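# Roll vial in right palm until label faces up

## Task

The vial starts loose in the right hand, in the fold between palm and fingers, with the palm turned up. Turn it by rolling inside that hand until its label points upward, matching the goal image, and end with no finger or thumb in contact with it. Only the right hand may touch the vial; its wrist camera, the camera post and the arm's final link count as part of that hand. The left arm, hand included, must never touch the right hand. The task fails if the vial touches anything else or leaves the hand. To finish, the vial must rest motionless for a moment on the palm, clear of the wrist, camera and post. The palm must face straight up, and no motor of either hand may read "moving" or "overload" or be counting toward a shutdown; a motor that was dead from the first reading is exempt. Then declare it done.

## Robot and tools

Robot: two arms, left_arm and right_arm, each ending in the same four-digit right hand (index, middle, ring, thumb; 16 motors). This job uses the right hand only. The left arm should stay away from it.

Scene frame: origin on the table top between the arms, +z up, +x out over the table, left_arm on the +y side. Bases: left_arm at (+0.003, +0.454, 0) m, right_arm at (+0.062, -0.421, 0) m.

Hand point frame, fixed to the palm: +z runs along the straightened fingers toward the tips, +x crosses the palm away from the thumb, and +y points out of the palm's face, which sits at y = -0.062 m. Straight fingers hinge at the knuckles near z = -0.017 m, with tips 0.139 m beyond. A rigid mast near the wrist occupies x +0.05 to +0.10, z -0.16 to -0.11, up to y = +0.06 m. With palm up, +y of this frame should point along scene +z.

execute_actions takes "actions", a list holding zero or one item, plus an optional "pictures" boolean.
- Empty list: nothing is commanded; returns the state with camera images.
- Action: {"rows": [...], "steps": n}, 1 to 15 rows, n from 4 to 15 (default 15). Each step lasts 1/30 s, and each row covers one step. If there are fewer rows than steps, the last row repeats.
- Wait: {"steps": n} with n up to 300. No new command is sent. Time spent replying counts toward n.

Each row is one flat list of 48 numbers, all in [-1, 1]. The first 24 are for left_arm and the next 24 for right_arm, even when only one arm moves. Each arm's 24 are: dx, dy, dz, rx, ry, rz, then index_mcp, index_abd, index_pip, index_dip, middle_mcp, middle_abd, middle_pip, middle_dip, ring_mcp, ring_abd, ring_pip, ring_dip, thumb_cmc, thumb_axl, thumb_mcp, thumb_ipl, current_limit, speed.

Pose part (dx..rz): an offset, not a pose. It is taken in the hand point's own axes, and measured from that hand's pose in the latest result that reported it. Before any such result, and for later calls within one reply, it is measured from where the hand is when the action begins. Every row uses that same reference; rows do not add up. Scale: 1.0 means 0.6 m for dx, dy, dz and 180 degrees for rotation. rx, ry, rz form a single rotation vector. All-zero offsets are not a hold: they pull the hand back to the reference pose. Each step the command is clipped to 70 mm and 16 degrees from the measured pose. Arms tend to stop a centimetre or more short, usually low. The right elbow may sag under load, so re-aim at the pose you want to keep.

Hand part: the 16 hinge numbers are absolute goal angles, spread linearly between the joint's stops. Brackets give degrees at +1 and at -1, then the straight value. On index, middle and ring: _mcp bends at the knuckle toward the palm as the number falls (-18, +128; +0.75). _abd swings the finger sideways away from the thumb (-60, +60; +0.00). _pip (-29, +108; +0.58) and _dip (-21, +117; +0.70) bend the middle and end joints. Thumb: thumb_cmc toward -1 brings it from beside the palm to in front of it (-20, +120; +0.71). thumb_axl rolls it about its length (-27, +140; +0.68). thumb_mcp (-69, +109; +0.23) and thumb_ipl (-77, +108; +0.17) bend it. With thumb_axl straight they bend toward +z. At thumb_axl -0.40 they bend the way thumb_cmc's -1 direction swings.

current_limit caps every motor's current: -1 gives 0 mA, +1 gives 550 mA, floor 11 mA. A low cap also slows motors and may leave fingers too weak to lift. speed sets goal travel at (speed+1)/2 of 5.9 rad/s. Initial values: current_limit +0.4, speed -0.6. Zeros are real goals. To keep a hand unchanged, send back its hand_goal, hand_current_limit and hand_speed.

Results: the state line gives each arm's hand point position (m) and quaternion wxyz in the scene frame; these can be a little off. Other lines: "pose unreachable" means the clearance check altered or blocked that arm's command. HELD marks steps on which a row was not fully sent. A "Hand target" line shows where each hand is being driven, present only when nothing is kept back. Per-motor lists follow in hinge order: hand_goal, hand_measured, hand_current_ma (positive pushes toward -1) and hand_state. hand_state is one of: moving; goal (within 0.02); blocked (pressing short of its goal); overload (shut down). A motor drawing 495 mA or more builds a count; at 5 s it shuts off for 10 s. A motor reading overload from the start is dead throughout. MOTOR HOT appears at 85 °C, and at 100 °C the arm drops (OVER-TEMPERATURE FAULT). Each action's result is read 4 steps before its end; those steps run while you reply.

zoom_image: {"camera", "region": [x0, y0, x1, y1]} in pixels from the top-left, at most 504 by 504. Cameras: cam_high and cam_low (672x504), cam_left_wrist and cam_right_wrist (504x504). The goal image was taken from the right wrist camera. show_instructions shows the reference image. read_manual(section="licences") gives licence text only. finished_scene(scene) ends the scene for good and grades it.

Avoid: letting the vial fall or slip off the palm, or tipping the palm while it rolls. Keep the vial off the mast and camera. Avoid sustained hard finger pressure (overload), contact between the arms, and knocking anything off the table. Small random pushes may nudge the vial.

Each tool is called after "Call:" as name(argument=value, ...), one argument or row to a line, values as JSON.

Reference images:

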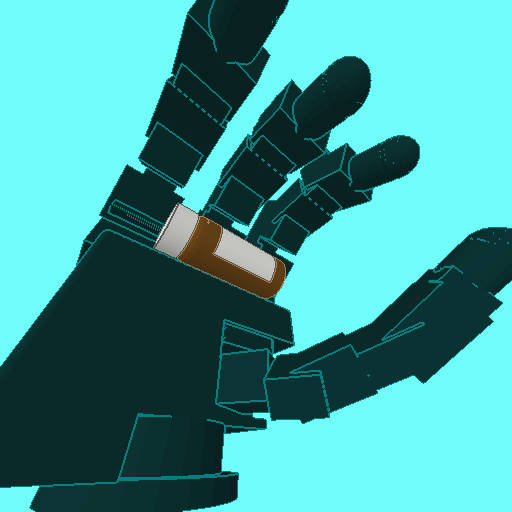

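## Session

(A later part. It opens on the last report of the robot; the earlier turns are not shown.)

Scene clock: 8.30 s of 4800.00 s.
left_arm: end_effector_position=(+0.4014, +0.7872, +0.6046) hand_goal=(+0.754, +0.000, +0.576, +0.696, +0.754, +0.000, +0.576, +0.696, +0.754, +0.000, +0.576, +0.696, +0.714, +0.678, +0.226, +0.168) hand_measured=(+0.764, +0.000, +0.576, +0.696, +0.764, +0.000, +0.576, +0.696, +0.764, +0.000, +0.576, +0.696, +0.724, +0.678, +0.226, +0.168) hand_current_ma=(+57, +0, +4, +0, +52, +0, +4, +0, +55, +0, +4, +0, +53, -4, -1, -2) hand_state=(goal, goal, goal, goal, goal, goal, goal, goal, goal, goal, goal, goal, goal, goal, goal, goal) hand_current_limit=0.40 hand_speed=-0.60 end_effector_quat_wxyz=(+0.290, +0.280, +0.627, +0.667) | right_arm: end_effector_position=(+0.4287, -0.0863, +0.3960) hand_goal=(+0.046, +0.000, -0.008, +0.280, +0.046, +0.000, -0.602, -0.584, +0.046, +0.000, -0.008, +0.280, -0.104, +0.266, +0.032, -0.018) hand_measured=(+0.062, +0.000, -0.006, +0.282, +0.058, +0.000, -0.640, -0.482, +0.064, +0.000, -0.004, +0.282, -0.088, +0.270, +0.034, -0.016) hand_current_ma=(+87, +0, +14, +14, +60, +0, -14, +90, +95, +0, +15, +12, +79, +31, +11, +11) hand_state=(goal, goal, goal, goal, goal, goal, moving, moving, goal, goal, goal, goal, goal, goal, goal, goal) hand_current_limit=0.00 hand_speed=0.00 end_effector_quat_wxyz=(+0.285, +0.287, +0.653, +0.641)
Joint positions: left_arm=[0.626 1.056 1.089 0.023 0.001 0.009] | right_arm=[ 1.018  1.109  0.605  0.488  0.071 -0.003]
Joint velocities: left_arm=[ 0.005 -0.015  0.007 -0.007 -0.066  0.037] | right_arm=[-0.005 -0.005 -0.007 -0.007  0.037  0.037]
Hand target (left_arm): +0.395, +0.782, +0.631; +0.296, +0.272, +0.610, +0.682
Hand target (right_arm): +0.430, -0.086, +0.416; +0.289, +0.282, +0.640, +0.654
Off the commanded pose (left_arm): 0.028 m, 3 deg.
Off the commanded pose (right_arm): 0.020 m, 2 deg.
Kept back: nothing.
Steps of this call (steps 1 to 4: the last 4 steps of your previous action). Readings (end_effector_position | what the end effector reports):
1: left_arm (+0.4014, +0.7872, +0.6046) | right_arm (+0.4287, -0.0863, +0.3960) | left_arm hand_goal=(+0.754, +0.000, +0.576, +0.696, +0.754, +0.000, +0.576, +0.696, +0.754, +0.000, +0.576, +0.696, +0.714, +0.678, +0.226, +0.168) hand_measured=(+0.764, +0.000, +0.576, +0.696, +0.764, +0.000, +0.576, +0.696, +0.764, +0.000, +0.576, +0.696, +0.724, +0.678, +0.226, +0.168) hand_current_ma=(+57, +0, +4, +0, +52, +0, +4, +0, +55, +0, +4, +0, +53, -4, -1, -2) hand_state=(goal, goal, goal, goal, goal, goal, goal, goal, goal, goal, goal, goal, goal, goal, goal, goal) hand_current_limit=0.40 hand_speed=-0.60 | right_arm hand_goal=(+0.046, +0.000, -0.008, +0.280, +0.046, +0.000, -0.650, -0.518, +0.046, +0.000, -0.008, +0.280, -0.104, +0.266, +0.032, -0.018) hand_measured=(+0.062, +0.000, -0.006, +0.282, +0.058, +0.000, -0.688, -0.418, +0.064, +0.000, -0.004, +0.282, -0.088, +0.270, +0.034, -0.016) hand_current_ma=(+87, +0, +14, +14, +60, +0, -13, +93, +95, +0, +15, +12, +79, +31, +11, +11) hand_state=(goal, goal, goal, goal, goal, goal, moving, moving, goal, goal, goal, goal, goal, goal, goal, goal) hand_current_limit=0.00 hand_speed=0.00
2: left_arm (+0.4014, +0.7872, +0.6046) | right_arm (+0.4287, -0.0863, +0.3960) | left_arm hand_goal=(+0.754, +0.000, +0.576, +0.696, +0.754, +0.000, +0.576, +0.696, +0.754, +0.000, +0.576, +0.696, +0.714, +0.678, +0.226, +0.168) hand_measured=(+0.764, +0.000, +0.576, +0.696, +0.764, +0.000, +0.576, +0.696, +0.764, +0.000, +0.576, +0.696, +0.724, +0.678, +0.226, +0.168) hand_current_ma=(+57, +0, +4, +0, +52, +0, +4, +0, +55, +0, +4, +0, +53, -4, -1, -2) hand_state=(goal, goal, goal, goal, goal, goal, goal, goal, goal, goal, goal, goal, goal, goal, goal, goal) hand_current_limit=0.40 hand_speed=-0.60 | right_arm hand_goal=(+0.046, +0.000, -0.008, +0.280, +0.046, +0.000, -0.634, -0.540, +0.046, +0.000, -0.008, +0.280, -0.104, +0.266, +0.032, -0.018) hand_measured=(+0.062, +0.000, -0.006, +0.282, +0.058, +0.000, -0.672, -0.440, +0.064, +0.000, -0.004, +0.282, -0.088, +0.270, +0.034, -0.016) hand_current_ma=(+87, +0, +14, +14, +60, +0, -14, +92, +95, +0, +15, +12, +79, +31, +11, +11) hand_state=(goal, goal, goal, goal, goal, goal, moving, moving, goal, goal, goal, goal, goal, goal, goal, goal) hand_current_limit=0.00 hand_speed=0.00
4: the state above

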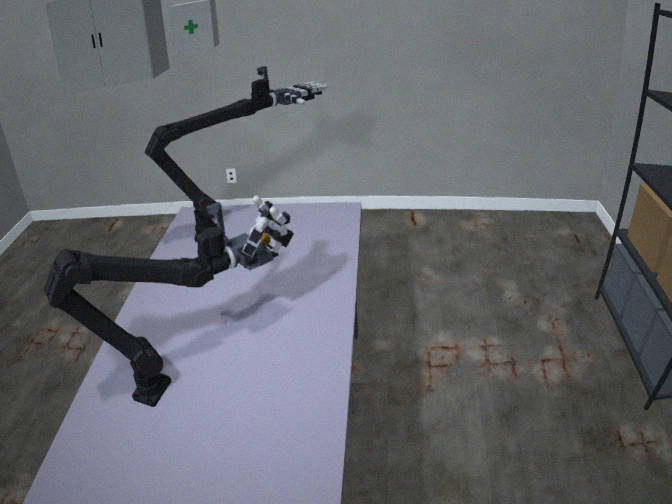

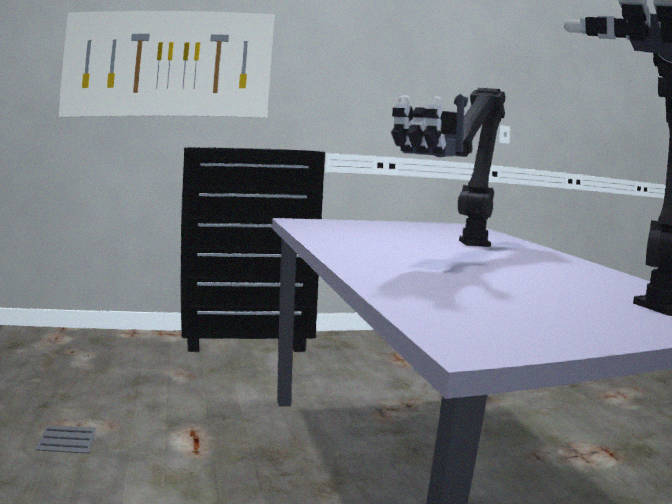

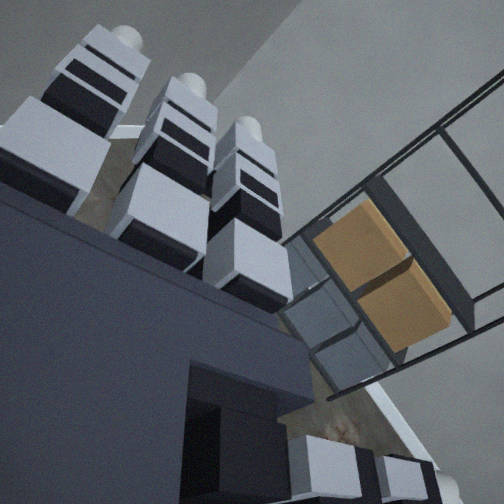

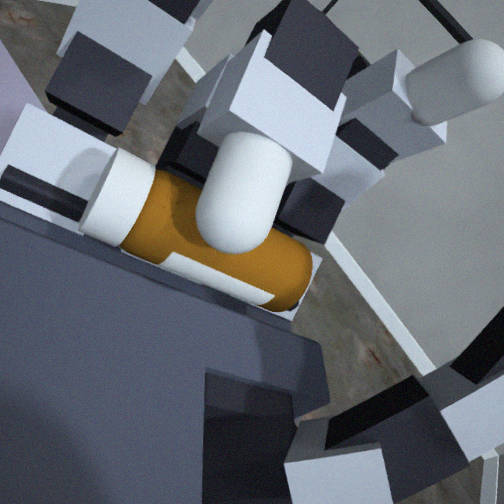

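Call:
execute_actions(
  actions=[
    {"steps": 1},
  ],
  pictures=true,
)

Scene clock: 39.73 s of 4800.00 s.
left_arm: end_effector_position=(+0.4014, +0.7872, +0.6046) hand_goal=(+0.754, +0.000, +0.576, +0.696, +0.754, +0.000, +0.576, +0.696, +0.754, +0.000, +0.576, +0.696, +0.714, +0.678, +0.226, +0.168) hand_measured=(+0.764, +0.000, +0.576, +0.696, +0.764, +0.000, +0.576, +0.696, +0.764, +0.000, +0.576, +0.696, +0.724, +0.678, +0.226, +0.168) hand_current_ma=(+57, +0, +4, +0, +52, +0, +4, +0, +55, +0, +4, +0, +53, -4, -1, -2) hand_state=(goal, goal, goal, goal, goal, goal, goal, goal, goal, goal, goal, goal, goal, goal, goal, goal) hand_current_limit=0.40 hand_speed=-0.60 end_effector_quat_wxyz=(+0.290, +0.280, +0.627, +0.667) | right_arm: end_effector_position=(+0.4287, -0.0863, +0.3960) hand_goal=(+0.046, +0.000, -0.008, +0.280, +0.046, +0.000, -0.602, -0.584, +0.046, +0.000, -0.008, +0.280, -0.104, +0.266, +0.032, -0.018) hand_measured=(+0.062, +0.000, -0.006, +0.282, +0.058, +0.000, -0.592, -0.548, +0.064, +0.000, -0.004, +0.282, -0.088, +0.270, +0.034, -0.016) hand_current_ma=(+87, +0, +14, +14, +60, +0, +55, +181, +95, +0, +15, +12, +79, +31, +11, +11) hand_state=(goal, goal, goal, goal, goal, goal, goal, blocked, goal, goal, goal, goal, goal, goal, goal, goal) hand_current_limit=0.00 hand_speed=0.00 end_effector_quat_wxyz=(+0.285, +0.287, +0.653, +0.641)
Joint positions: left_arm=[0.626 1.056 1.089 0.023 0.001 0.009] | right_arm=[ 1.018  1.109  0.605  0.488  0.071 -0.003]
Joint velocities: left_arm=[-0.005 -0.015 -0.017  0.017  0.037  0.007] | right_arm=[ 0.015 -0.005  0.002  0.002  0.007 -0.051]
Hand target (left_arm): +0.395, +0.782, +0.631; +0.296, +0.272, +0.610, +0.682
Hand target (right_arm): +0.430, -0.086, +0.416; +0.289, +0.282, +0.640, +0.654
Off the commanded pose (left_arm): 0.028 m, 3 deg.
Off the commanded pose (right_arm): 0.020 m, 2 deg.
Kept back: nothing.
Steps of this call (steps 1 to 90: nothing new was sent; then 28.43 s passed at rest). Readings (end_effector_position | what the end effector reports):
1: left_arm (+0.4014, +0.7872, +0.6046) | right_arm (+0.4287, -0.0863, +0.3960) | left_arm hand_goal=(+0.754, +0.000, +0.576, +0.696, +0.754, +0.000, +0.576, +0.696, +0.754, +0.000, +0.576, +0.696, +0.714, +0.678, +0.226, +0.168) hand_measured=(+0.764, +0.000, +0.576, +0.696, +0.764, +0.000, +0.576, +0.696, +0.764, +0.000, +0.576, +0.696, +0.724, +0.678, +0.226, +0.168) hand_current_ma=(+57, +0, +4, +0, +52, +0, +4, +0, +55, +0, +4, +0, +53, -4, -1, -2) hand_state=(goal, goal, goal, goal, goal, goal, goal, goal, goal, goal, goal, goal, goal, goal, goal, goal) hand_current_limit=0.40 hand_speed=-0.60 | right_arm hand_goal=(+0.046, +0.000, -0.008, +0.280, +0.046, +0.000, -0.602, -0.584, +0.046, +0.000, -0.008, +0.280, -0.104, +0.266, +0.032, -0.018) hand_measured=(+0.062, +0.000, -0.006, +0.282, +0.058, +0.000, -0.624, -0.504, +0.064, +0.000, -0.004, +0.282, -0.088, +0.270, +0.034, -0.016) hand_current_ma=(+87, +0, +14, +14, +60, +0, -14, +89, +95, +0, +15, +12, +79, +31, +11, +11) hand_state=(goal, goal, goal, goal, goal, goal, moving, moving, goal, goal, goal, goal, goal, goal, goal, goal) hand_current_limit=0.00 hand_speed=0.00
2: left_arm (+0.4014, +0.7872, +0.6046) | right_arm (+0.4287, -0.0863, +0.3960) | left_arm hand_goal=(+0.754, +0.000, +0.576, +0.696, +0.754, +0.000, +0.576, +0.696, +0.754, +0.000, +0.576, +0.696, +0.714, +0.678, +0.226, +0.168) hand_measured=(+0.764, +0.000, +0.576, +0.696, +0.764, +0.000, +0.576, +0.696, +0.764, +0.000, +0.576, +0.696, +0.724, +0.678, +0.226, +0.168) hand_current_ma=(+57, +0, +4, +0, +52, +0, +4, +0, +55, +0, +4, +0, +53, -4, -1, -2) hand_state=(goal, goal, goal, goal, goal, goal, goal, goal, goal, goal, goal, goal, goal, goal, goal, goal) hand_current_limit=0.40 hand_speed=-0.60 | right_arm hand_goal=(+0.046, +0.000, -0.008, +0.280, +0.046, +0.000, -0.602, -0.584, +0.046, +0.000, -0.008, +0.280, -0.104, +0.266, +0.032, -0.018) hand_measured=(+0.062, +0.000, -0.006, +0.282, +0.058, +0.000, -0.608, -0.526, +0.064, +0.000, -0.004, +0.282, -0.088, +0.270, +0.034, -0.016) hand_current_ma=(+87, +0, +14, +14, +60, +0, +28, +96, +95, +0, +15, +12, +79, +31, +11, +11) hand_state=(goal, goal, goal, goal, goal, goal, moving, moving, goal, goal, goal, goal, goal, goal, goal, goal) hand_current_limit=0.00 hand_speed=0.00
4: left_arm (+0.4014, +0.7872, +0.6046) | right_arm (+0.4287, -0.0863, +0.3960) | left_arm hand_goal=(+0.754, +0.000, +0.576, +0.696, +0.754, +0.000, +0.576, +0.696, +0.754, +0.000, +0.576, +0.696, +0.714, +0.678, +0.226, +0.168) hand_measured=(+0.764, +0.000, +0.576, +0.696, +0.764, +0.000, +0.576, +0.696, +0.764, +0.000, +0.576, +0.696, +0.724, +0.678, +0.226, +0.168) hand_current_ma=(+57, +0, +4, +0, +52, +0, +4, +0, +55, +0, +4, +0, +53, -4, -1, -2) hand_state=(goal, goal, goal, goal, goal, goal, goal, goal, goal, goal, goal, goal, goal, goal, goal, goal) hand_current_limit=0.40 hand_speed=-0.60 | right_arm hand_goal=(+0.046, +0.000, -0.008, +0.280, +0.046, +0.000, -0.602, -0.584, +0.046, +0.000, -0.008, +0.280, -0.104, +0.266, +0.032, -0.018) hand_measured=(+0.062, +0.000, -0.006, +0.282, +0.058, +0.000, -0.594, -0.546, +0.064, +0.000, -0.004, +0.282, -0.088, +0.270, +0.034, -0.016) hand_current_ma=(+87, +0, +14, +14, +60, +0, +68, +183, +95, +0, +15, +12, +79, +31, +11, +11) hand_state=(goal, goal, goal, goal, goal, goal, moving, moving, goal, goal, goal, goal, goal, goal, goal, goal) hand_current_limit=0.00 hand_speed=0.00
8: left_arm (+0.4014, +0.7872, +0.6046) | right_arm (+0.4287, -0.0863, +0.3960) | left_arm hand_goal=(+0.754, +0.000, +0.576, +0.696, +0.754, +0.000, +0.576, +0.696, +0.754, +0.000, +0.576, +0.696, +0.714, +0.678, +0.226, +0.168) hand_measured=(+0.764, +0.000, +0.576, +0.696, +0.764, +0.000, +0.576, +0.696, +0.764, +0.000, +0.576, +0.696, +0.724, +0.678, +0.226, +0.168) hand_current_ma=(+57, +0, +4, +0, +52, +0, +4, +0, +55, +0, +4, +0, +53, -4, -1, -2) hand_state=(goal, goal, goal, goal, goal, goal, goal, goal, goal, goal, goal, goal, goal, goal, goal, goal) hand_current_limit=0.40 hand_speed=-0.60 | right_arm hand_goal=(+0.046, +0.000, -0.008, +0.280, +0.046, +0.000, -0.602, -0.584, +0.046, +0.000, -0.008, +0.280, -0.104, +0.266, +0.032, -0.018) hand_measured=(+0.062, +0.000, -0.006, +0.282, +0.058, +0.000, -0.592, -0.548, +0.064, +0.000, -0.004, +0.282, -0.088, +0.270, +0.034, -0.016) hand_current_ma=(+87, +0, +14, +14, +60, +0, +55, +181, +95, +0, +15, +12, +79, +31, +11, +11) hand_state=(goal, goal, goal, goal, goal, goal, goal, blocked, goal, goal, goal, goal, goal, goal, goal, goal) hand_current_limit=0.00 hand_speed=0.00
90: the state above

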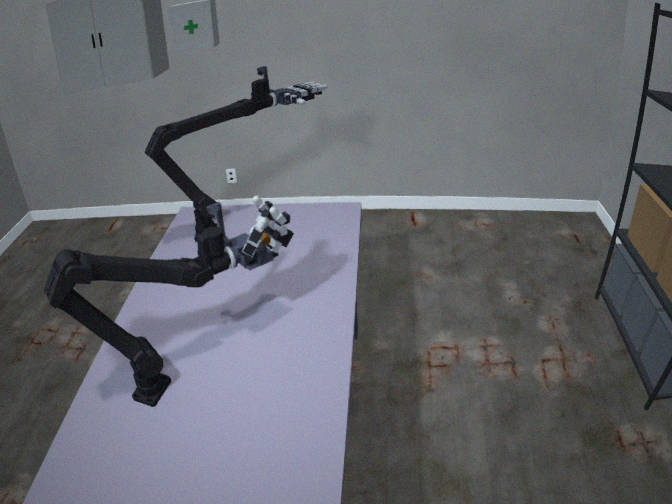

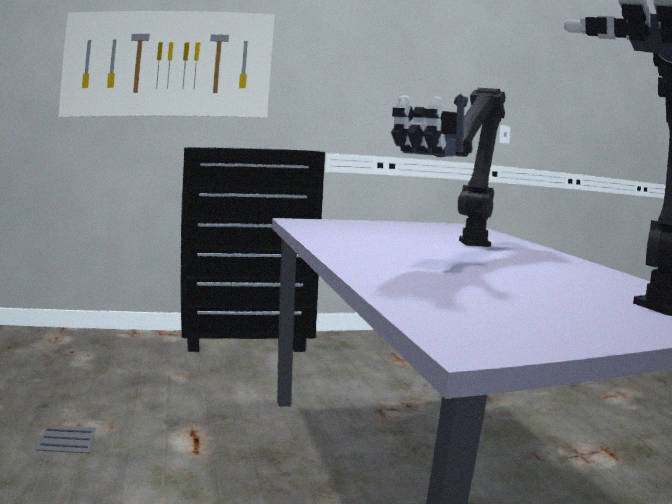

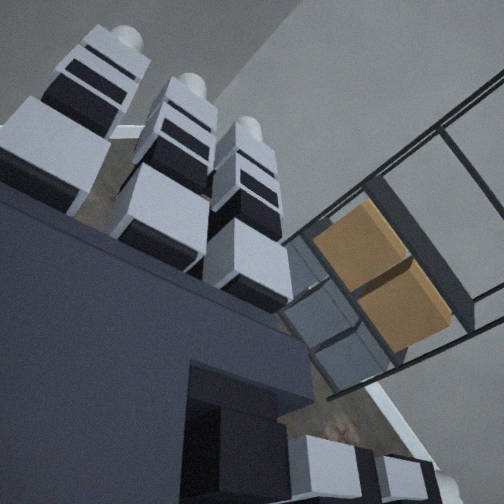

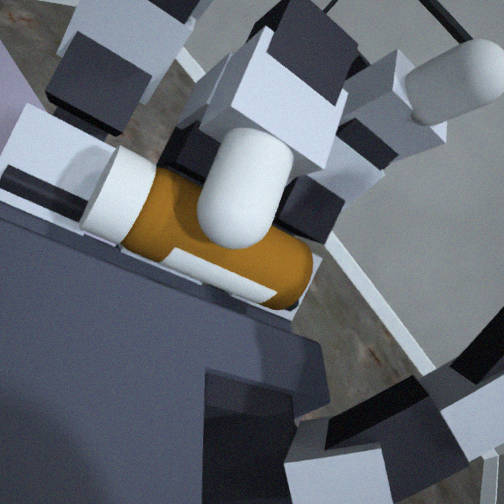

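Call:
execute_actions(
  actions=[
    {"rows": [
[0,0.0463,-0.0099,-0.0163,0,0,0.754,0,0.576,0.696,0.754,0,0.576,0.696,0.754,0,0.576,0.696,0.714,0.678,0.226,0.168,0.4,-0.6,0,0.0333,0.0025,-0.0123,0.0004,0.0011,0.046,0,-0.008,0.28,0.046,0,-0.588,-0.605,0.046,0,-0.008,0.28,-0.104,0.266,0.032,-0.018,0.0,0.0],
[0,0.0463,-0.0099,-0.0163,0,0,0.754,0,0.576,0.696,0.754,0,0.576,0.696,0.754,0,0.576,0.696,0.714,0.678,0.226,0.168,0.4,-0.6,0,0.0333,0.0025,-0.0123,0.0004,0.0011,0.046,0,-0.008,0.28,0.046,0,-0.573,-0.627,0.046,0,-0.008,0.28,-0.104,0.266,0.032,-0.018,0.0,0.0],
[0,0.0463,-0.0099,-0.0163,0,0,0.754,0,0.576,0.696,0.754,0,0.576,0.696,0.754,0,0.576,0.696,0.714,0.678,0.226,0.168,0.4,-0.6,0,0.0333,0.0025,-0.0123,0.0004,0.0011,0.046,0,-0.008,0.28,0.046,0,-0.558,-0.648,0.046,0,-0.008,0.28,-0.104,0.266,0.032,-0.018,0.0,0.0],
[0,0.0463,-0.0099,-0.0163,0,0,0.754,0,0.576,0.696,0.754,0,0.576,0.696,0.754,0,0.576,0.696,0.714,0.678,0.226,0.168,0.4,-0.6,0,0.0333,0.0025,-0.0123,0.0004,0.0011,0.046,0,-0.008,0.28,0.046,0,-0.543,-0.669,0.046,0,-0.008,0.28,-0.104,0.266,0.032,-0.018,0.0,0.0],
[0,0.0463,-0.0099,-0.0163,0,0,0.754,0,0.576,0.696,0.754,0,0.576,0.696,0.754,0,0.576,0.696,0.714,0.678,0.226,0.168,0.4,-0.6,0,0.0333,0.0025,-0.0123,0.0004,0.0011,0.046,0,-0.008,0.28,0.046,0,-0.529,-0.691,0.046,0,-0.008,0.28,-0.104,0.266,0.032,-0.018,0.0,0.0],
[0,0.0463,-0.0099,-0.0163,0,0,0.754,0,0.576,0.696,0.754,0,0.576,0.696,0.754,0,0.576,0.696,0.714,0.678,0.226,0.168,0.4,-0.6,0,0.0333,0.0025,-0.0123,0.0004,0.0011,0.046,0,-0.008,0.28,0.046,0,-0.515,-0.712,0.046,0,-0.008,0.28,-0.104,0.266,0.032,-0.018,0.0,0.0],
[0,0.0463,-0.0099,-0.0163,0,0,0.754,0,0.576,0.696,0.754,0,0.576,0.696,0.754,0,0.576,0.696,0.714,0.678,0.226,0.168,0.4,-0.6,0,0.0333,0.0025,-0.0123,0.0004,0.0011,0.046,0,-0.008,0.28,0.046,0,-0.501,-0.733,0.046,0,-0.008,0.28,-0.104,0.266,0.032,-0.018,0.0,0.0],
[0,0.0463,-0.0099,-0.0163,0,0,0.754,0,0.576,0.696,0.754,0,0.576,0.696,0.754,0,0.576,0.696,0.714,0.678,0.226,0.168,0.4,-0.6,0,0.0333,0.0025,-0.0123,0.0004,0.0011,0.046,0,-0.008,0.28,0.046,0,-0.488,-0.754,0.046,0,-0.008,0.28,-0.104,0.266,0.032,-0.018,0.0,0.0],
[0,0.0463,-0.0099,-0.0163,0,0,0.754,0,0.576,0.696,0.754,0,0.576,0.696,0.754,0,0.576,0.696,0.714,0.678,0.226,0.168,0.4,-0.6,0,0.0333,0.0025,-0.0123,0.0004,0.0011,0.046,0,-0.008,0.28,0.046,0,-0.474,-0.776,0.046,0,-0.008,0.28,-0.104,0.266,0.032,-0.018,0.0,0.0],
[0,0.0463,-0.0099,-0.0163,0,0,0.754,0,0.576,0.696,0.754,0,0.576,0.696,0.754,0,0.576,0.696,0.714,0.678,0.226,0.168,0.4,-0.6,0,0.0333,0.0025,-0.0123,0.0004,0.0011,0.046,0,-0.008,0.28,0.046,0,-0.461,-0.797,0.046,0,-0.008,0.28,-0.104,0.266,0.032,-0.018,0.0,0.0]
], "steps": 15},
  ],
  pictures=true,
)

Scene clock: 41.50 s of 4800.00 s.
left_arm: end_effector_position=(+0.4014, +0.7872, +0.6046) hand_goal=(+0.754, +0.000, +0.576, +0.696, +0.754, +0.000, +0.576, +0.696, +0.754, +0.000, +0.576, +0.696, +0.714, +0.678, +0.226, +0.168) hand_measured=(+0.764, +0.000, +0.576, +0.696, +0.764, +0.000, +0.576, +0.696, +0.764, +0.000, +0.576, +0.696, +0.724, +0.678, +0.226, +0.168) hand_current_ma=(+57, +0, +4, +0, +52, +0, +4, +0, +55, +0, +4, +0, +53, -4, -1, -2) hand_state=(goal, goal, goal, goal, goal, goal, goal, goal, goal, goal, goal, goal, goal, goal, goal, goal) hand_current_limit=0.40 hand_speed=-0.60 end_effector_quat_wxyz=(+0.290, +0.280, +0.627, +0.667) | right_arm: end_effector_position=(+0.4287, -0.0863, +0.3960) hand_goal=(+0.046, +0.000, -0.008, +0.280, +0.046, +0.000, -0.460, -0.796, +0.046, +0.000, -0.008, +0.280, -0.104, +0.266, +0.032, -0.018) hand_measured=(+0.062, +0.000, -0.006, +0.282, +0.058, +0.000, -0.474, -0.666, +0.064, +0.000, -0.004, +0.282, -0.088, +0.270, +0.034, -0.016) hand_current_ma=(+87, +0, +14, +14, +60, +0, +18, +162, +95, +0, +15, +12, +79, +31, +11, +11) hand_state=(goal, goal, goal, goal, goal, goal, moving, moving, goal, goal, goal, goal, goal, goal, goal, goal) hand_current_limit=0.00 hand_speed=0.00 end_effector_quat_wxyz=(+0.285, +0.287, +0.653, +0.641)
Joint positions: left_arm=[0.626 1.056 1.089 0.023 0.001 0.009] | right_arm=[ 1.018  1.109  0.605  0.488  0.071 -0.003]
Joint velocities: left_arm=[-0.015 -0.005 -0.007 -0.017 -0.051  0.037] | right_arm=[-0.005 -0.005 -0.007  0.007 -0.022  0.007]
Steps of this call (steps 1 to 42: nothing new was sent; steps 43 to 53: the first 11 steps of this action). Readings (end_effector_position | what the end effector reports):
43: left_arm (+0.4014, +0.7872, +0.6046) | right_arm (+0.4287, -0.0863, +0.3960) | left_arm hand_goal=(+0.754, +0.000, +0.576, +0.696, +0.754, +0.000, +0.576, +0.696, +0.754, +0.000, +0.576, +0.696, +0.714, +0.678, +0.226, +0.168) hand_measured=(+0.764, +0.000, +0.576, +0.696, +0.764, +0.000, +0.576, +0.696, +0.764, +0.000, +0.576, +0.696, +0.724, +0.678, +0.226, +0.168) hand_current_ma=(+57, +0, +4, +0, +52, +0, +4, +0, +55, +0, +4, +0, +53, -4, -1, -2) hand_state=(goal, goal, goal, goal, goal, goal, goal, goal, goal, goal, goal, goal, goal, goal, goal, goal) hand_current_limit=0.40 hand_speed=-0.60 | right_arm hand_goal=(+0.046, +0.000, -0.008, +0.280, +0.046, +0.000, -0.588, -0.604, +0.046, +0.000, -0.008, +0.280, -0.104, +0.266, +0.032, -0.018) hand_measured=(+0.062, +0.000, -0.006, +0.282, +0.058, +0.000, -0.592, -0.548, +0.064, +0.000, -0.004, +0.282, -0.088, +0.270, +0.034, -0.016) hand_current_ma=(+87, +0, +14, +14, +60, +0, +55, +181, +95, +0, +15, +12, +79, +31, +11, +11) hand_state=(goal, goal, goal, goal, goal, goal, moving, moving, goal, goal, goal, goal, goal, goal, goal, goal) hand_current_limit=0.00 hand_speed=0.00
44: left_arm (+0.4014, +0.7872, +0.6046) | right_arm (+0.4287, -0.0863, +0.3960) | left_arm hand_goal=(+0.754, +0.000, +0.576, +0.696, +0.754, +0.000, +0.576, +0.696, +0.754, +0.000, +0.576, +0.696, +0.714, +0.678, +0.226, +0.168) hand_measured=(+0.764, +0.000, +0.576, +0.696, +0.764, +0.000, +0.576, +0.696, +0.764, +0.000, +0.576, +0.696, +0.724, +0.678, +0.226, +0.168) hand_current_ma=(+57, +0, +4, +0, +52, +0, +4, +0, +55, +0, +4, +0, +53, -4, -1, -2) hand_state=(goal, goal, goal, goal, goal, goal, goal, goal, goal, goal, goal, goal, goal, goal, goal, goal) hand_current_limit=0.40 hand_speed=-0.60 | right_arm hand_goal=(+0.046, +0.000, -0.008, +0.280, +0.046, +0.000, -0.572, -0.626, +0.046, +0.000, -0.008, +0.280, -0.104, +0.266, +0.032, -0.018) hand_measured=(+0.062, +0.000, -0.006, +0.282, +0.058, +0.000, -0.590, -0.550, +0.064, +0.000, -0.004, +0.282, -0.088, +0.270, +0.034, -0.016) hand_current_ma=(+87, +0, +14, +14, +60, +0, +23, +229, +95, +0, +15, +12, +79, +31, +11, +11) hand_state=(goal, goal, goal, goal, goal, goal, moving, moving, goal, goal, goal, goal, goal, goal, goal, goal) hand_current_limit=0.00 hand_speed=0.00
46: left_arm (+0.4014, +0.7872, +0.6046) | right_arm (+0.4287, -0.0863, +0.3960) | left_arm hand_goal=(+0.754, +0.000, +0.576, +0.696, +0.754, +0.000, +0.576, +0.696, +0.754, +0.000, +0.576, +0.696, +0.714, +0.678, +0.226, +0.168) hand_measured=(+0.764, +0.000, +0.576, +0.696, +0.764, +0.000, +0.576, +0.696, +0.764, +0.000, +0.576, +0.696, +0.724, +0.678, +0.226, +0.168) hand_current_ma=(+57, +0, +4, +0, +52, +0, +4, +0, +55, +0, +4, +0, +53, -4, -1, -2) hand_state=(goal, goal, goal, goal, goal, goal, goal, goal, goal, goal, goal, goal, goal, goal, goal, goal) hand_current_limit=0.40 hand_speed=-0.60 | right_arm hand_goal=(+0.046, +0.000, -0.008, +0.280, +0.046, +0.000, -0.542, -0.668, +0.046, +0.000, -0.008, +0.280, -0.104, +0.266, +0.032, -0.018) hand_measured=(+0.062, +0.000, -0.006, +0.282, +0.058, +0.000, -0.568, -0.570, +0.064, +0.000, -0.004, +0.282, -0.088, +0.270, +0.034, -0.016) hand_current_ma=(+87, +0, +14, +14, +60, +0, +13, +159, +95, +0, +15, +12, +79, +31, +11, +11) hand_state=(goal, goal, goal, goal, goal, goal, moving, moving, goal, goal, goal, goal, goal, goal, goal, goal) hand_current_limit=0.00 hand_speed=0.00
50: left_arm (+0.4014, +0.7872, +0.6046) | right_arm (+0.4287, -0.0863, +0.3960) | left_arm hand_goal=(+0.754, +0.000, +0.576, +0.696, +0.754, +0.000, +0.576, +0.696, +0.754, +0.000, +0.576, +0.696, +0.714, +0.678, +0.226, +0.168) hand_measured=(+0.764, +0.000, +0.576, +0.696, +0.764, +0.000, +0.576, +0.696, +0.764, +0.000, +0.576, +0.696, +0.724, +0.678, +0.226, +0.168) hand_current_ma=(+57, +0, +4, +0, +52, +0, +4, +0, +55, +0, +4, +0, +53, -4, -1, -2) hand_state=(goal, goal, goal, goal, goal, goal, goal, goal, goal, goal, goal, goal, goal, goal, goal, goal) hand_current_limit=0.40 hand_speed=-0.60 | right_arm hand_goal=(+0.046, +0.000, -0.008, +0.280, +0.046, +0.000, -0.488, -0.754, +0.046, +0.000, -0.008, +0.280, -0.104, +0.266, +0.032, -0.018) hand_measured=(+0.062, +0.000, -0.006, +0.282, +0.058, +0.000, -0.514, -0.626, +0.064, +0.000, -0.004, +0.282, -0.088, +0.270, +0.034, -0.016) hand_current_ma=(+87, +0, +14, +14, +60, +0, +14, +155, +95, +0, +15, +12, +79, +31, +11, +11) hand_state=(goal, goal, goal, goal, goal, goal, moving, moving, goal, goal, goal, goal, goal, goal, goal, goal) hand_current_limit=0.00 hand_speed=0.00
53: the state above

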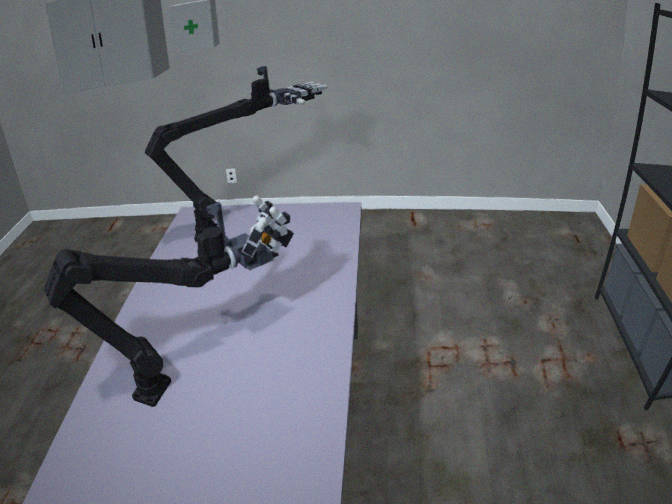

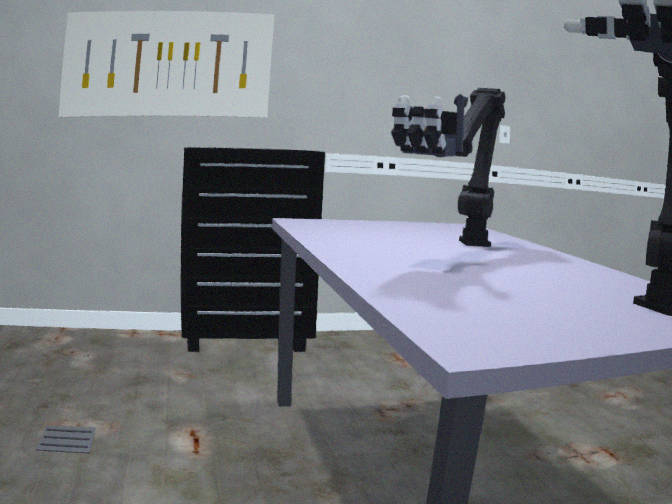

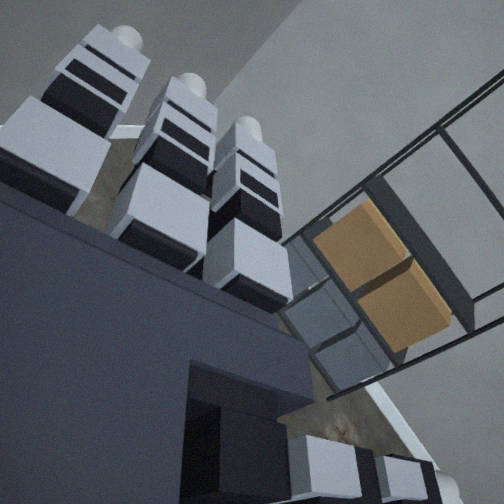

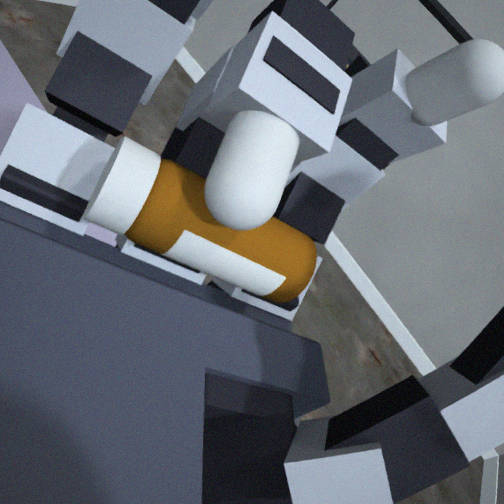

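Call:
execute_actions(
  actions=[
    {"steps": 10},
  ],
  pictures=true,
)

Scene clock: 41.83 s of 4800.00 s.
left_arm: end_effector_position=(+0.4014, +0.7872, +0.6046) hand_goal=(+0.754, +0.000, +0.576, +0.696, +0.754, +0.000, +0.576, +0.696, +0.754, +0.000, +0.576, +0.696, +0.714, +0.678, +0.226, +0.168) hand_measured=(+0.764, +0.000, +0.576, +0.696, +0.764, +0.000, +0.576, +0.696, +0.764, +0.000, +0.576, +0.696, +0.724, +0.678, +0.226, +0.168) hand_current_ma=(+57, +0, +4, +0, +52, +0, +4, +0, +55, +0, +4, +0, +53, -4, -1, -2) hand_state=(goal, goal, goal, goal, goal, goal, goal, goal, goal, goal, goal, goal, goal, goal, goal, goal) hand_current_limit=0.40 hand_speed=-0.60 end_effector_quat_wxyz=(+0.290, +0.280, +0.627, +0.667) | right_arm: end_effector_position=(+0.4287, -0.0863, +0.3960) hand_goal=(+0.046, +0.000, -0.008, +0.280, +0.046, +0.000, -0.460, -0.796, +0.046, +0.000, -0.008, +0.280, -0.104, +0.266, +0.032, -0.018) hand_measured=(+0.062, +0.000, -0.006, +0.282, +0.058, +0.000, -0.442, -0.698, +0.064, +0.000, -0.004, +0.282, -0.088, +0.270, +0.034, -0.016) hand_current_ma=(+87, +0, +14, +14, +60, +0, +90, +275, +95, +0, +15, +12, +79, +31, +11, +11) hand_state=(goal, goal, goal, goal, goal, goal, goal, blocked, goal, goal, goal, goal, goal, goal, goal, goal) hand_current_limit=0.00 hand_speed=0.00 end_effector_quat_wxyz=(+0.285, +0.287, +0.653, +0.641)
Joint positions: left_arm=[0.626 1.056 1.089 0.023 0.001 0.009] | right_arm=[ 1.018  1.109  0.605  0.488  0.071 -0.003]
Joint velocities: left_arm=[ 0.005 -0.005  0.012 -0.002  0.037 -0.007] | right_arm=[ 0.005  0.015  0.032 -0.012 -0.095 -0.037]
Hand target (left_arm): +0.395, +0.782, +0.631; +0.296, +0.272, +0.610, +0.682
Hand target (right_arm): +0.430, -0.086, +0.416; +0.289, +0.282, +0.640, +0.654
Off the commanded pose (left_arm): 0.028 m, 3 deg.
Off the commanded pose (right_arm): 0.020 m, 2 deg.
Kept back: nothing.
Steps of this call (steps 1 to 4: the last 4 steps of your previous action; steps 5 to 10: nothing new was sent). Readings (end_effector_position | what the end effector reports):
1: left_arm (+0.4014, +0.7872, +0.6046) | right_arm (+0.4287, -0.0863, +0.3960) | left_arm hand_goal=(+0.754, +0.000, +0.576, +0.696, +0.754, +0.000, +0.576, +0.696, +0.754, +0.000, +0.576, +0.696, +0.714, +0.678, +0.226, +0.168) hand_measured=(+0.764, +0.000, +0.576, +0.696, +0.764, +0.000, +0.576, +0.696, +0.764, +0.000, +0.576, +0.696, +0.724, +0.678, +0.226, +0.168) hand_current_ma=(+57, +0, +4, +0, +52, +0, +4, +0, +55, +0, +4, +0, +53, -4, -1, -2) hand_state=(goal, goal, goal, goal, goal, goal, goal, goal, goal, goal, goal, goal, goal, goal, goal, goal) hand_current_limit=0.40 hand_speed=-0.60 | right_arm hand_goal=(+0.046, +0.000, -0.008, +0.280, +0.046, +0.000, -0.460, -0.796, +0.046, +0.000, -0.008, +0.280, -0.104, +0.266, +0.032, -0.018) hand_measured=(+0.062, +0.000, -0.006, +0.282, +0.058, +0.000, -0.460, -0.678, +0.064, +0.000, -0.004, +0.282, -0.088, +0.270, +0.034, -0.016) hand_current_ma=(+87, +0, +14, +14, +60, +0, +53, +169, +95, +0, +15, +12, +79, +31, +11, +11) hand_state=(goal, goal, goal, goal, goal, goal, moving, moving, goal, goal, goal, goal, goal, goal, goal, goal) hand_current_limit=0.00 hand_speed=0.00
2: left_arm (+0.4014, +0.7872, +0.6046) | right_arm (+0.4287, -0.0863, +0.3960) | left_arm hand_goal=(+0.754, +0.000, +0.576, +0.696, +0.754, +0.000, +0.576, +0.696, +0.754, +0.000, +0.576, +0.696, +0.714, +0.678, +0.226, +0.168) hand_measured=(+0.764, +0.000, +0.576, +0.696, +0.764, +0.000, +0.576, +0.696, +0.764, +0.000, +0.576, +0.696, +0.724, +0.678, +0.226, +0.168) hand_current_ma=(+57, +0, +4, +0, +52, +0, +4, +0, +55, +0, +4, +0, +53, -4, -1, -2) hand_state=(goal, goal, goal, goal, goal, goal, goal, goal, goal, goal, goal, goal, goal, goal, goal, goal) hand_current_limit=0.40 hand_speed=-0.60 | right_arm hand_goal=(+0.046, +0.000, -0.008, +0.280, +0.046, +0.000, -0.460, -0.796, +0.046, +0.000, -0.008, +0.280, -0.104, +0.266, +0.032, -0.018) hand_measured=(+0.062, +0.000, -0.006, +0.282, +0.058, +0.000, -0.454, -0.686, +0.064, +0.000, -0.004, +0.282, -0.088, +0.270, +0.034, -0.016) hand_current_ma=(+87, +0, +14, +14, +60, +0, +70, +228, +95, +0, +15, +12, +79, +31, +11, +11) hand_state=(goal, goal, goal, goal, goal, goal, moving, moving, goal, goal, goal, goal, goal, goal, goal, goal) hand_current_limit=0.00 hand_speed=0.00
4: left_arm (+0.4014, +0.7872, +0.6046) | right_arm (+0.4287, -0.0863, +0.3960) | left_arm hand_goal=(+0.754, +0.000, +0.576, +0.696, +0.754, +0.000, +0.576, +0.696, +0.754, +0.000, +0.576, +0.696, +0.714, +0.678, +0.226, +0.168) hand_measured=(+0.764, +0.000, +0.576, +0.696, +0.764, +0.000, +0.576, +0.696, +0.764, +0.000, +0.576, +0.696, +0.724, +0.678, +0.226, +0.168) hand_current_ma=(+57, +0, +4, +0, +52, +0, +4, +0, +55, +0, +4, +0, +53, -4, -1, -2) hand_state=(goal, goal, goal, goal, goal, goal, goal, goal, goal, goal, goal, goal, goal, goal, goal, goal) hand_current_limit=0.40 hand_speed=-0.60 | right_arm hand_goal=(+0.046, +0.000, -0.008, +0.280, +0.046, +0.000, -0.460, -0.796, +0.046, +0.000, -0.008, +0.280, -0.104, +0.266, +0.032, -0.018) hand_measured=(+0.062, +0.000, -0.006, +0.282, +0.058, +0.000, -0.446, -0.696, +0.064, +0.000, -0.004, +0.282, -0.088, +0.270, +0.034, -0.016) hand_current_ma=(+87, +0, +14, +14, +60, +0, +87, +265, +95, +0, +15, +12, +79, +31, +11, +11) hand_state=(goal, goal, goal, goal, goal, goal, moving, moving, goal, goal, goal, goal, goal, goal, goal, goal) hand_current_limit=0.00 hand_speed=0.00
8: left_arm (+0.4014, +0.7872, +0.6046) | right_arm (+0.4287, -0.0863, +0.3960) | left_arm hand_goal=(+0.754, +0.000, +0.576, +0.696, +0.754, +0.000, +0.576, +0.696, +0.754, +0.000, +0.576, +0.696, +0.714, +0.678, +0.226, +0.168) hand_measured=(+0.764, +0.000, +0.576, +0.696, +0.764, +0.000, +0.576, +0.696, +0.764, +0.000, +0.576, +0.696, +0.724, +0.678, +0.226, +0.168) hand_current_ma=(+57, +0, +4, +0, +52, +0, +4, +0, +55, +0, +4, +0, +53, -4, -1, -2) hand_state=(goal, goal, goal, goal, goal, goal, goal, goal, goal, goal, goal, goal, goal, goal, goal, goal) hand_current_limit=0.40 hand_speed=-0.60 | right_arm hand_goal=(+0.046, +0.000, -0.008, +0.280, +0.046, +0.000, -0.460, -0.796, +0.046, +0.000, -0.008, +0.280, -0.104, +0.266, +0.032, -0.018) hand_measured=(+0.062, +0.000, -0.006, +0.282, +0.058, +0.000, -0.442, -0.698, +0.064, +0.000, -0.004, +0.282, -0.088, +0.270, +0.034, -0.016) hand_current_ma=(+87, +0, +14, +14, +60, +0, +90, +274, +95, +0, +15, +12, +79, +31, +11, +11) hand_state=(goal, goal, goal, goal, goal, goal, goal, blocked, goal, goal, goal, goal, goal, goal, goal, goal) hand_current_limit=0.00 hand_speed=0.00
10: the state above

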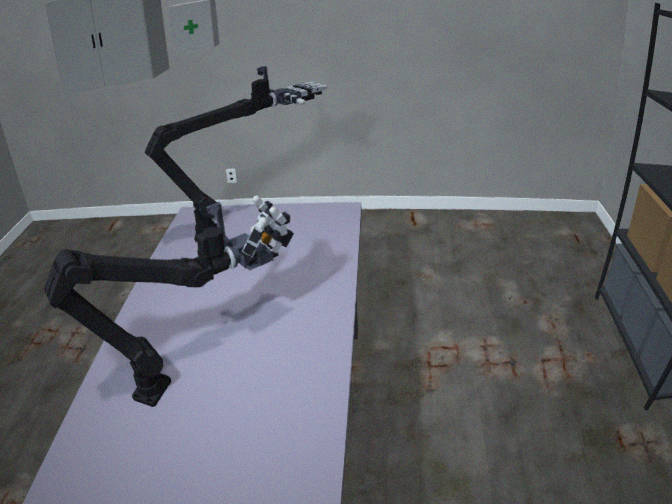

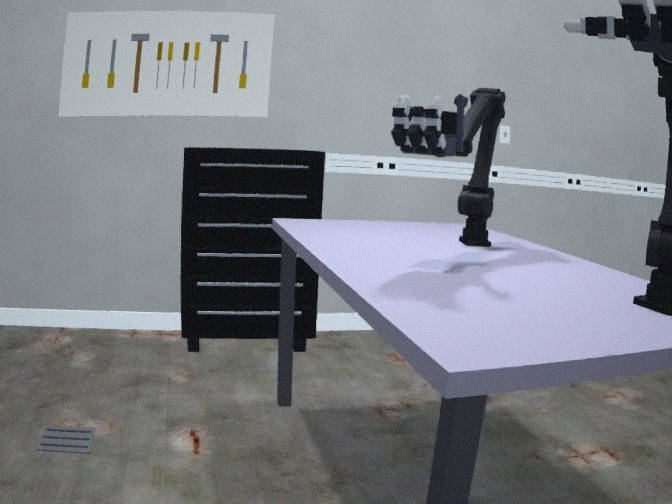

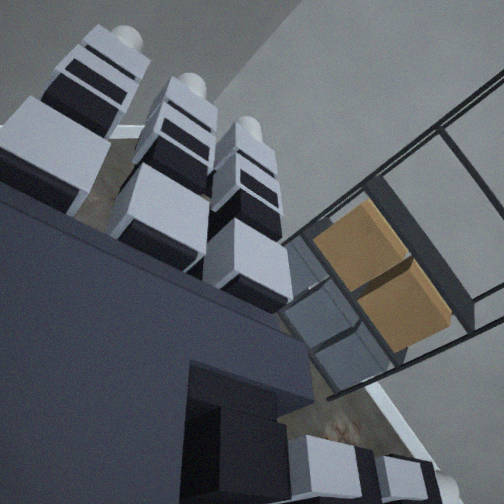

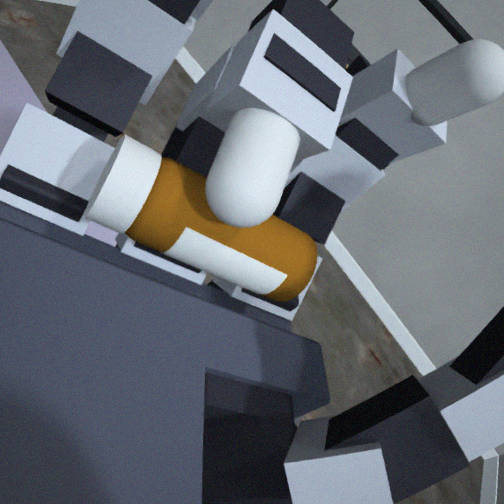

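Call:
zoom_image(
  camera="cam_right_wrist",
  region=[70, 110, 340, 330],
)

Region (70, 110, 340, 330) of cam_right_wrist's 504x504 image, scaled by 1.867, with more detail than that image has; it fills the top 411 rows of this view, and the rest is white.

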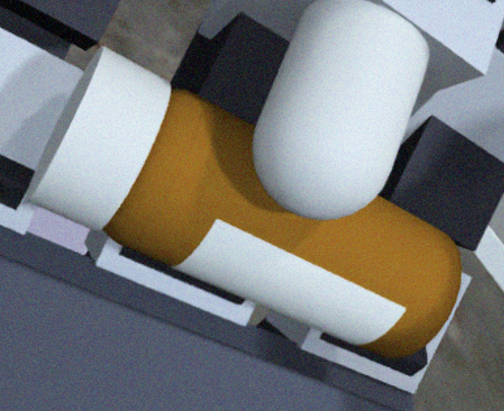

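Call:
execute_actions(
  actions=[
    {"rows": [[0,0.0463,-0.0099,-0.0163,0,0,0.754,0,0.576,0.696,0.754,0,0.576,0.696,0.754,0,0.576,0.696,0.714,0.678,0.226,0.168,0.4,-0.6,0,0.0333,0.0025,-0.0123,0.0004,0.0011,0.046,0,-0.008,0.28,0.046,0,-0.31,-0.95,0.046,0,-0.008,0.28,-0.104,0.266,0.032,-0.018,-0.2,-0.7]], "steps": 15},
  ],
  pictures=true,
)

Scene clock: 45.13 s of 4800.00 s.
left_arm: end_effector_position=(+0.4014, +0.7872, +0.6046) hand_goal=(+0.754, +0.000, +0.576, +0.696, +0.754, +0.000, +0.576, +0.696, +0.754, +0.000, +0.576, +0.696, +0.714, +0.678, +0.226, +0.168) hand_measured=(+0.764, +0.000, +0.576, +0.696, +0.764, +0.000, +0.576, +0.696, +0.764, +0.000, +0.576, +0.696, +0.724, +0.678, +0.226, +0.168) hand_current_ma=(+57, +0, +4, +0, +52, +0, +4, +0, +55, +0, +4, +0, +53, -4, -1, -2) hand_state=(goal, goal, goal, goal, goal, goal, goal, goal, goal, goal, goal, goal, goal, goal, goal, goal) hand_current_limit=0.40 hand_speed=-0.60 end_effector_quat_wxyz=(+0.290, +0.280, +0.627, +0.667) | right_arm: end_effector_position=(+0.4287, -0.0863, +0.3960) hand_goal=(+0.046, +0.000, -0.008, +0.280, +0.046, +0.000, -0.310, -0.950, +0.046, +0.000, -0.008, +0.280, -0.104, +0.266, +0.032, -0.018) hand_measured=(+0.062, +0.000, -0.006, +0.282, +0.058, +0.000, -0.316, -0.854, +0.064, +0.000, -0.004, +0.282, -0.088, +0.270, +0.034, -0.016) hand_current_ma=(+86, +0, +14, +14, +60, +0, -23, +42, +94, +0, +15, +12, +79, +31, +11, +11) hand_state=(goal, goal, goal, goal, goal, goal, moving, moving, goal, goal, goal, goal, goal, goal, goal, goal) hand_current_limit=-0.20 hand_speed=-0.70 end_effector_quat_wxyz=(+0.285, +0.287, +0.653, +0.641)
Joint positions: left_arm=[0.626 1.056 1.089 0.023 0.001 0.009] | right_arm=[ 1.018  1.109  0.605  0.488  0.071 -0.003]
Joint velocities: left_arm=[-0.005  0.005  0.002 -0.017  0.037 -0.037] | right_arm=[-0.005 -0.005  0.012 -0.007 -0.007 -0.037]
Steps of this call (steps 1 to 88: nothing new was sent; steps 89 to 99: the first 11 steps of this action). Readings (end_effector_position | what the end effector reports):
89: left_arm (+0.4014, +0.7872, +0.6046) | right_arm (+0.4287, -0.0863, +0.3960) | left_arm hand_goal=(+0.754, +0.000, +0.576, +0.696, +0.754, +0.000, +0.576, +0.696, +0.754, +0.000, +0.576, +0.696, +0.714, +0.678, +0.226, +0.168) hand_measured=(+0.764, +0.000, +0.576, +0.696, +0.764, +0.000, +0.576, +0.696, +0.764, +0.000, +0.576, +0.696, +0.724, +0.678, +0.226, +0.168) hand_current_ma=(+57, +0, +4, +0, +52, +0, +4, +0, +55, +0, +4, +0, +53, -4, -1, -2) hand_state=(goal, goal, goal, goal, goal, goal, goal, goal, goal, goal, goal, goal, goal, goal, goal, goal) hand_current_limit=0.40 hand_speed=-0.60 | right_arm hand_goal=(+0.046, +0.000, -0.008, +0.280, +0.046, +0.000, -0.310, -0.950, +0.046, +0.000, -0.008, +0.280, -0.104, +0.266, +0.032, -0.018) hand_measured=(+0.062, +0.000, -0.006, +0.282, +0.058, +0.000, -0.442, -0.698, +0.064, +0.000, -0.004, +0.282, -0.088, +0.270, +0.034, -0.016) hand_current_ma=(+87, +0, +14, +14, +60, +0, +90, +275, +95, +0, +15, +12, +79, +31, +11, +11) hand_state=(goal, goal, goal, goal, goal, goal, moving, moving, goal, goal, goal, goal, goal, goal, goal, goal) hand_current_limit=-0.20 hand_speed=-0.70
90: left_arm (+0.4014, +0.7872, +0.6046) | right_arm (+0.4287, -0.0863, +0.3960) | left_arm hand_goal=(+0.754, +0.000, +0.576, +0.696, +0.754, +0.000, +0.576, +0.696, +0.754, +0.000, +0.576, +0.696, +0.714, +0.678, +0.226, +0.168) hand_measured=(+0.764, +0.000, +0.576, +0.696, +0.764, +0.000, +0.576, +0.696, +0.764, +0.000, +0.576, +0.696, +0.724, +0.678, +0.226, +0.168) hand_current_ma=(+57, +0, +4, +0, +52, +0, +4, +0, +55, +0, +4, +0, +53, -4, -1, -2) hand_state=(goal, goal, goal, goal, goal, goal, goal, goal, goal, goal, goal, goal, goal, goal, goal, goal) hand_current_limit=0.40 hand_speed=-0.60 | right_arm hand_goal=(+0.046, +0.000, -0.008, +0.280, +0.046, +0.000, -0.310, -0.950, +0.046, +0.000, -0.008, +0.280, -0.104, +0.266, +0.032, -0.018) hand_measured=(+0.062, +0.000, -0.006, +0.282, +0.058, +0.000, -0.440, -0.698, +0.064, +0.000, -0.004, +0.282, -0.088, +0.270, +0.034, -0.016) hand_current_ma=(+87, +0, +14, +14, +60, +0, +24, +216, +95, +0, +15, +12, +79, +31, +11, +11) hand_state=(goal, goal, goal, goal, goal, goal, moving, moving, goal, goal, goal, goal, goal, goal, goal, goal) hand_current_limit=-0.20 hand_speed=-0.70
92: left_arm (+0.4014, +0.7872, +0.6046) | right_arm (+0.4287, -0.0863, +0.3960) | left_arm hand_goal=(+0.754, +0.000, +0.576, +0.696, +0.754, +0.000, +0.576, +0.696, +0.754, +0.000, +0.576, +0.696, +0.714, +0.678, +0.226, +0.168) hand_measured=(+0.764, +0.000, +0.576, +0.696, +0.764, +0.000, +0.576, +0.696, +0.764, +0.000, +0.576, +0.696, +0.724, +0.678, +0.226, +0.168) hand_current_ma=(+57, +0, +4, +0, +52, +0, +4, +0, +55, +0, +4, +0, +53, -4, -1, -2) hand_state=(goal, goal, goal, goal, goal, goal, goal, goal, goal, goal, goal, goal, goal, goal, goal, goal) hand_current_limit=0.40 hand_speed=-0.60 | right_arm hand_goal=(+0.046, +0.000, -0.008, +0.280, +0.046, +0.000, -0.310, -0.950, +0.046, +0.000, -0.008, +0.280, -0.104, +0.266, +0.032, -0.018) hand_measured=(+0.062, +0.000, -0.006, +0.282, +0.058, +0.000, -0.414, -0.716, +0.064, +0.000, -0.004, +0.282, -0.088, +0.270, +0.034, -0.016) hand_current_ma=(+87, +0, +14, +14, +60, +0, -42, +73, +95, +0, +15, +12, +79, +31, +11, +11) hand_state=(goal, goal, goal, goal, goal, goal, moving, moving, goal, goal, goal, goal, goal, goal, goal, goal) hand_current_limit=-0.20 hand_speed=-0.70
96: left_arm (+0.4014, +0.7872, +0.6046) | right_arm (+0.4287, -0.0863, +0.3960) | left_arm hand_goal=(+0.754, +0.000, +0.576, +0.696, +0.754, +0.000, +0.576, +0.696, +0.754, +0.000, +0.576, +0.696, +0.714, +0.678, +0.226, +0.168) hand_measured=(+0.764, +0.000, +0.576, +0.696, +0.764, +0.000, +0.576, +0.696, +0.764, +0.000, +0.576, +0.696, +0.724, +0.678, +0.226, +0.168) hand_current_ma=(+57, +0, +4, +0, +52, +0, +4, +0, +55, +0, +4, +0, +53, -4, -1, -2) hand_state=(goal, goal, goal, goal, goal, goal, goal, goal, goal, goal, goal, goal, goal, goal, goal, goal) hand_current_limit=0.40 hand_speed=-0.60 | right_arm hand_goal=(+0.046, +0.000, -0.008, +0.280, +0.046, +0.000, -0.310, -0.950, +0.046, +0.000, -0.008, +0.280, -0.104, +0.266, +0.032, -0.018) hand_measured=(+0.062, +0.000, -0.006, +0.282, +0.058, +0.000, -0.338, -0.792, +0.064, +0.000, -0.004, +0.282, -0.088, +0.270, +0.034, -0.016) hand_current_ma=(+85, +0, +14, +14, +60, +0, -35, +41, +93, +0, +15, +12, +79, +30, +11, +11) hand_state=(goal, goal, goal, goal, goal, goal, moving, moving, goal, goal, goal, goal, goal, goal, goal, goal) hand_current_limit=-0.20 hand_speed=-0.70
99: the state above

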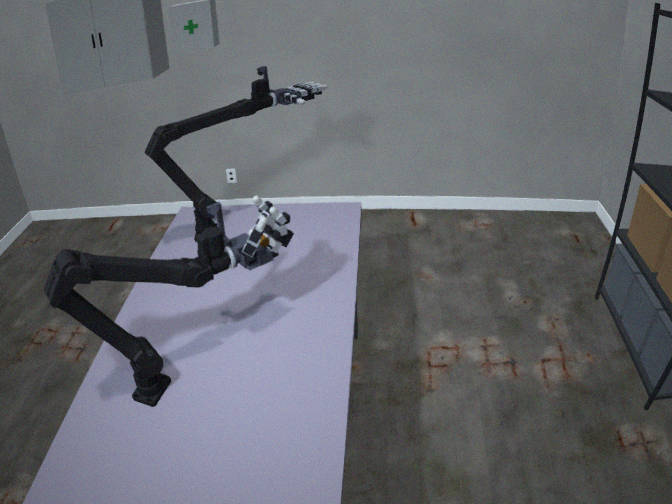

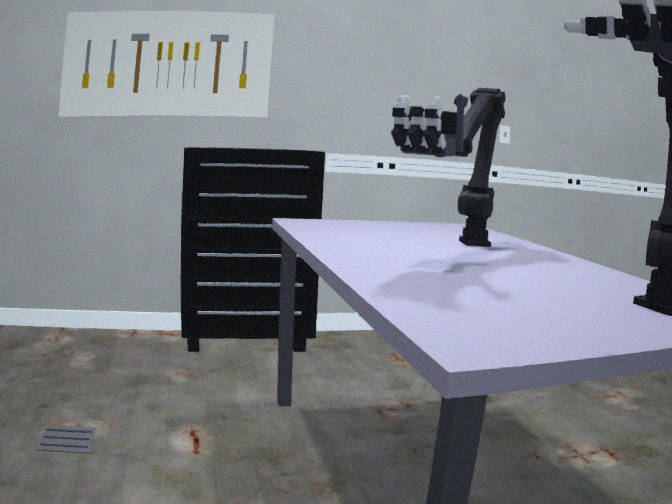

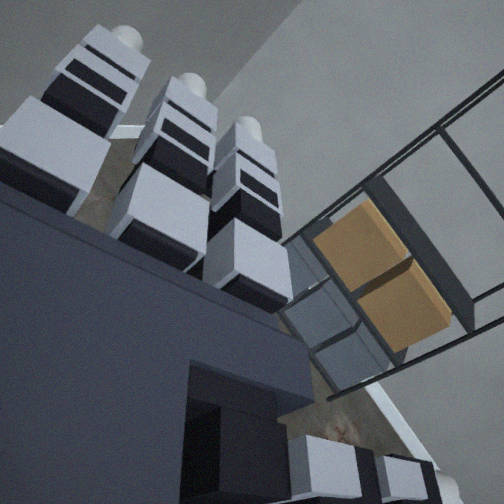

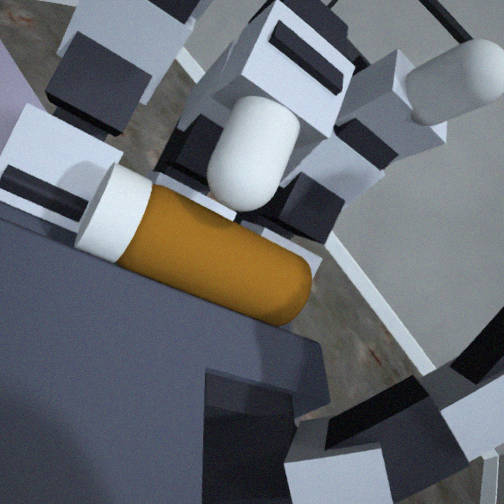

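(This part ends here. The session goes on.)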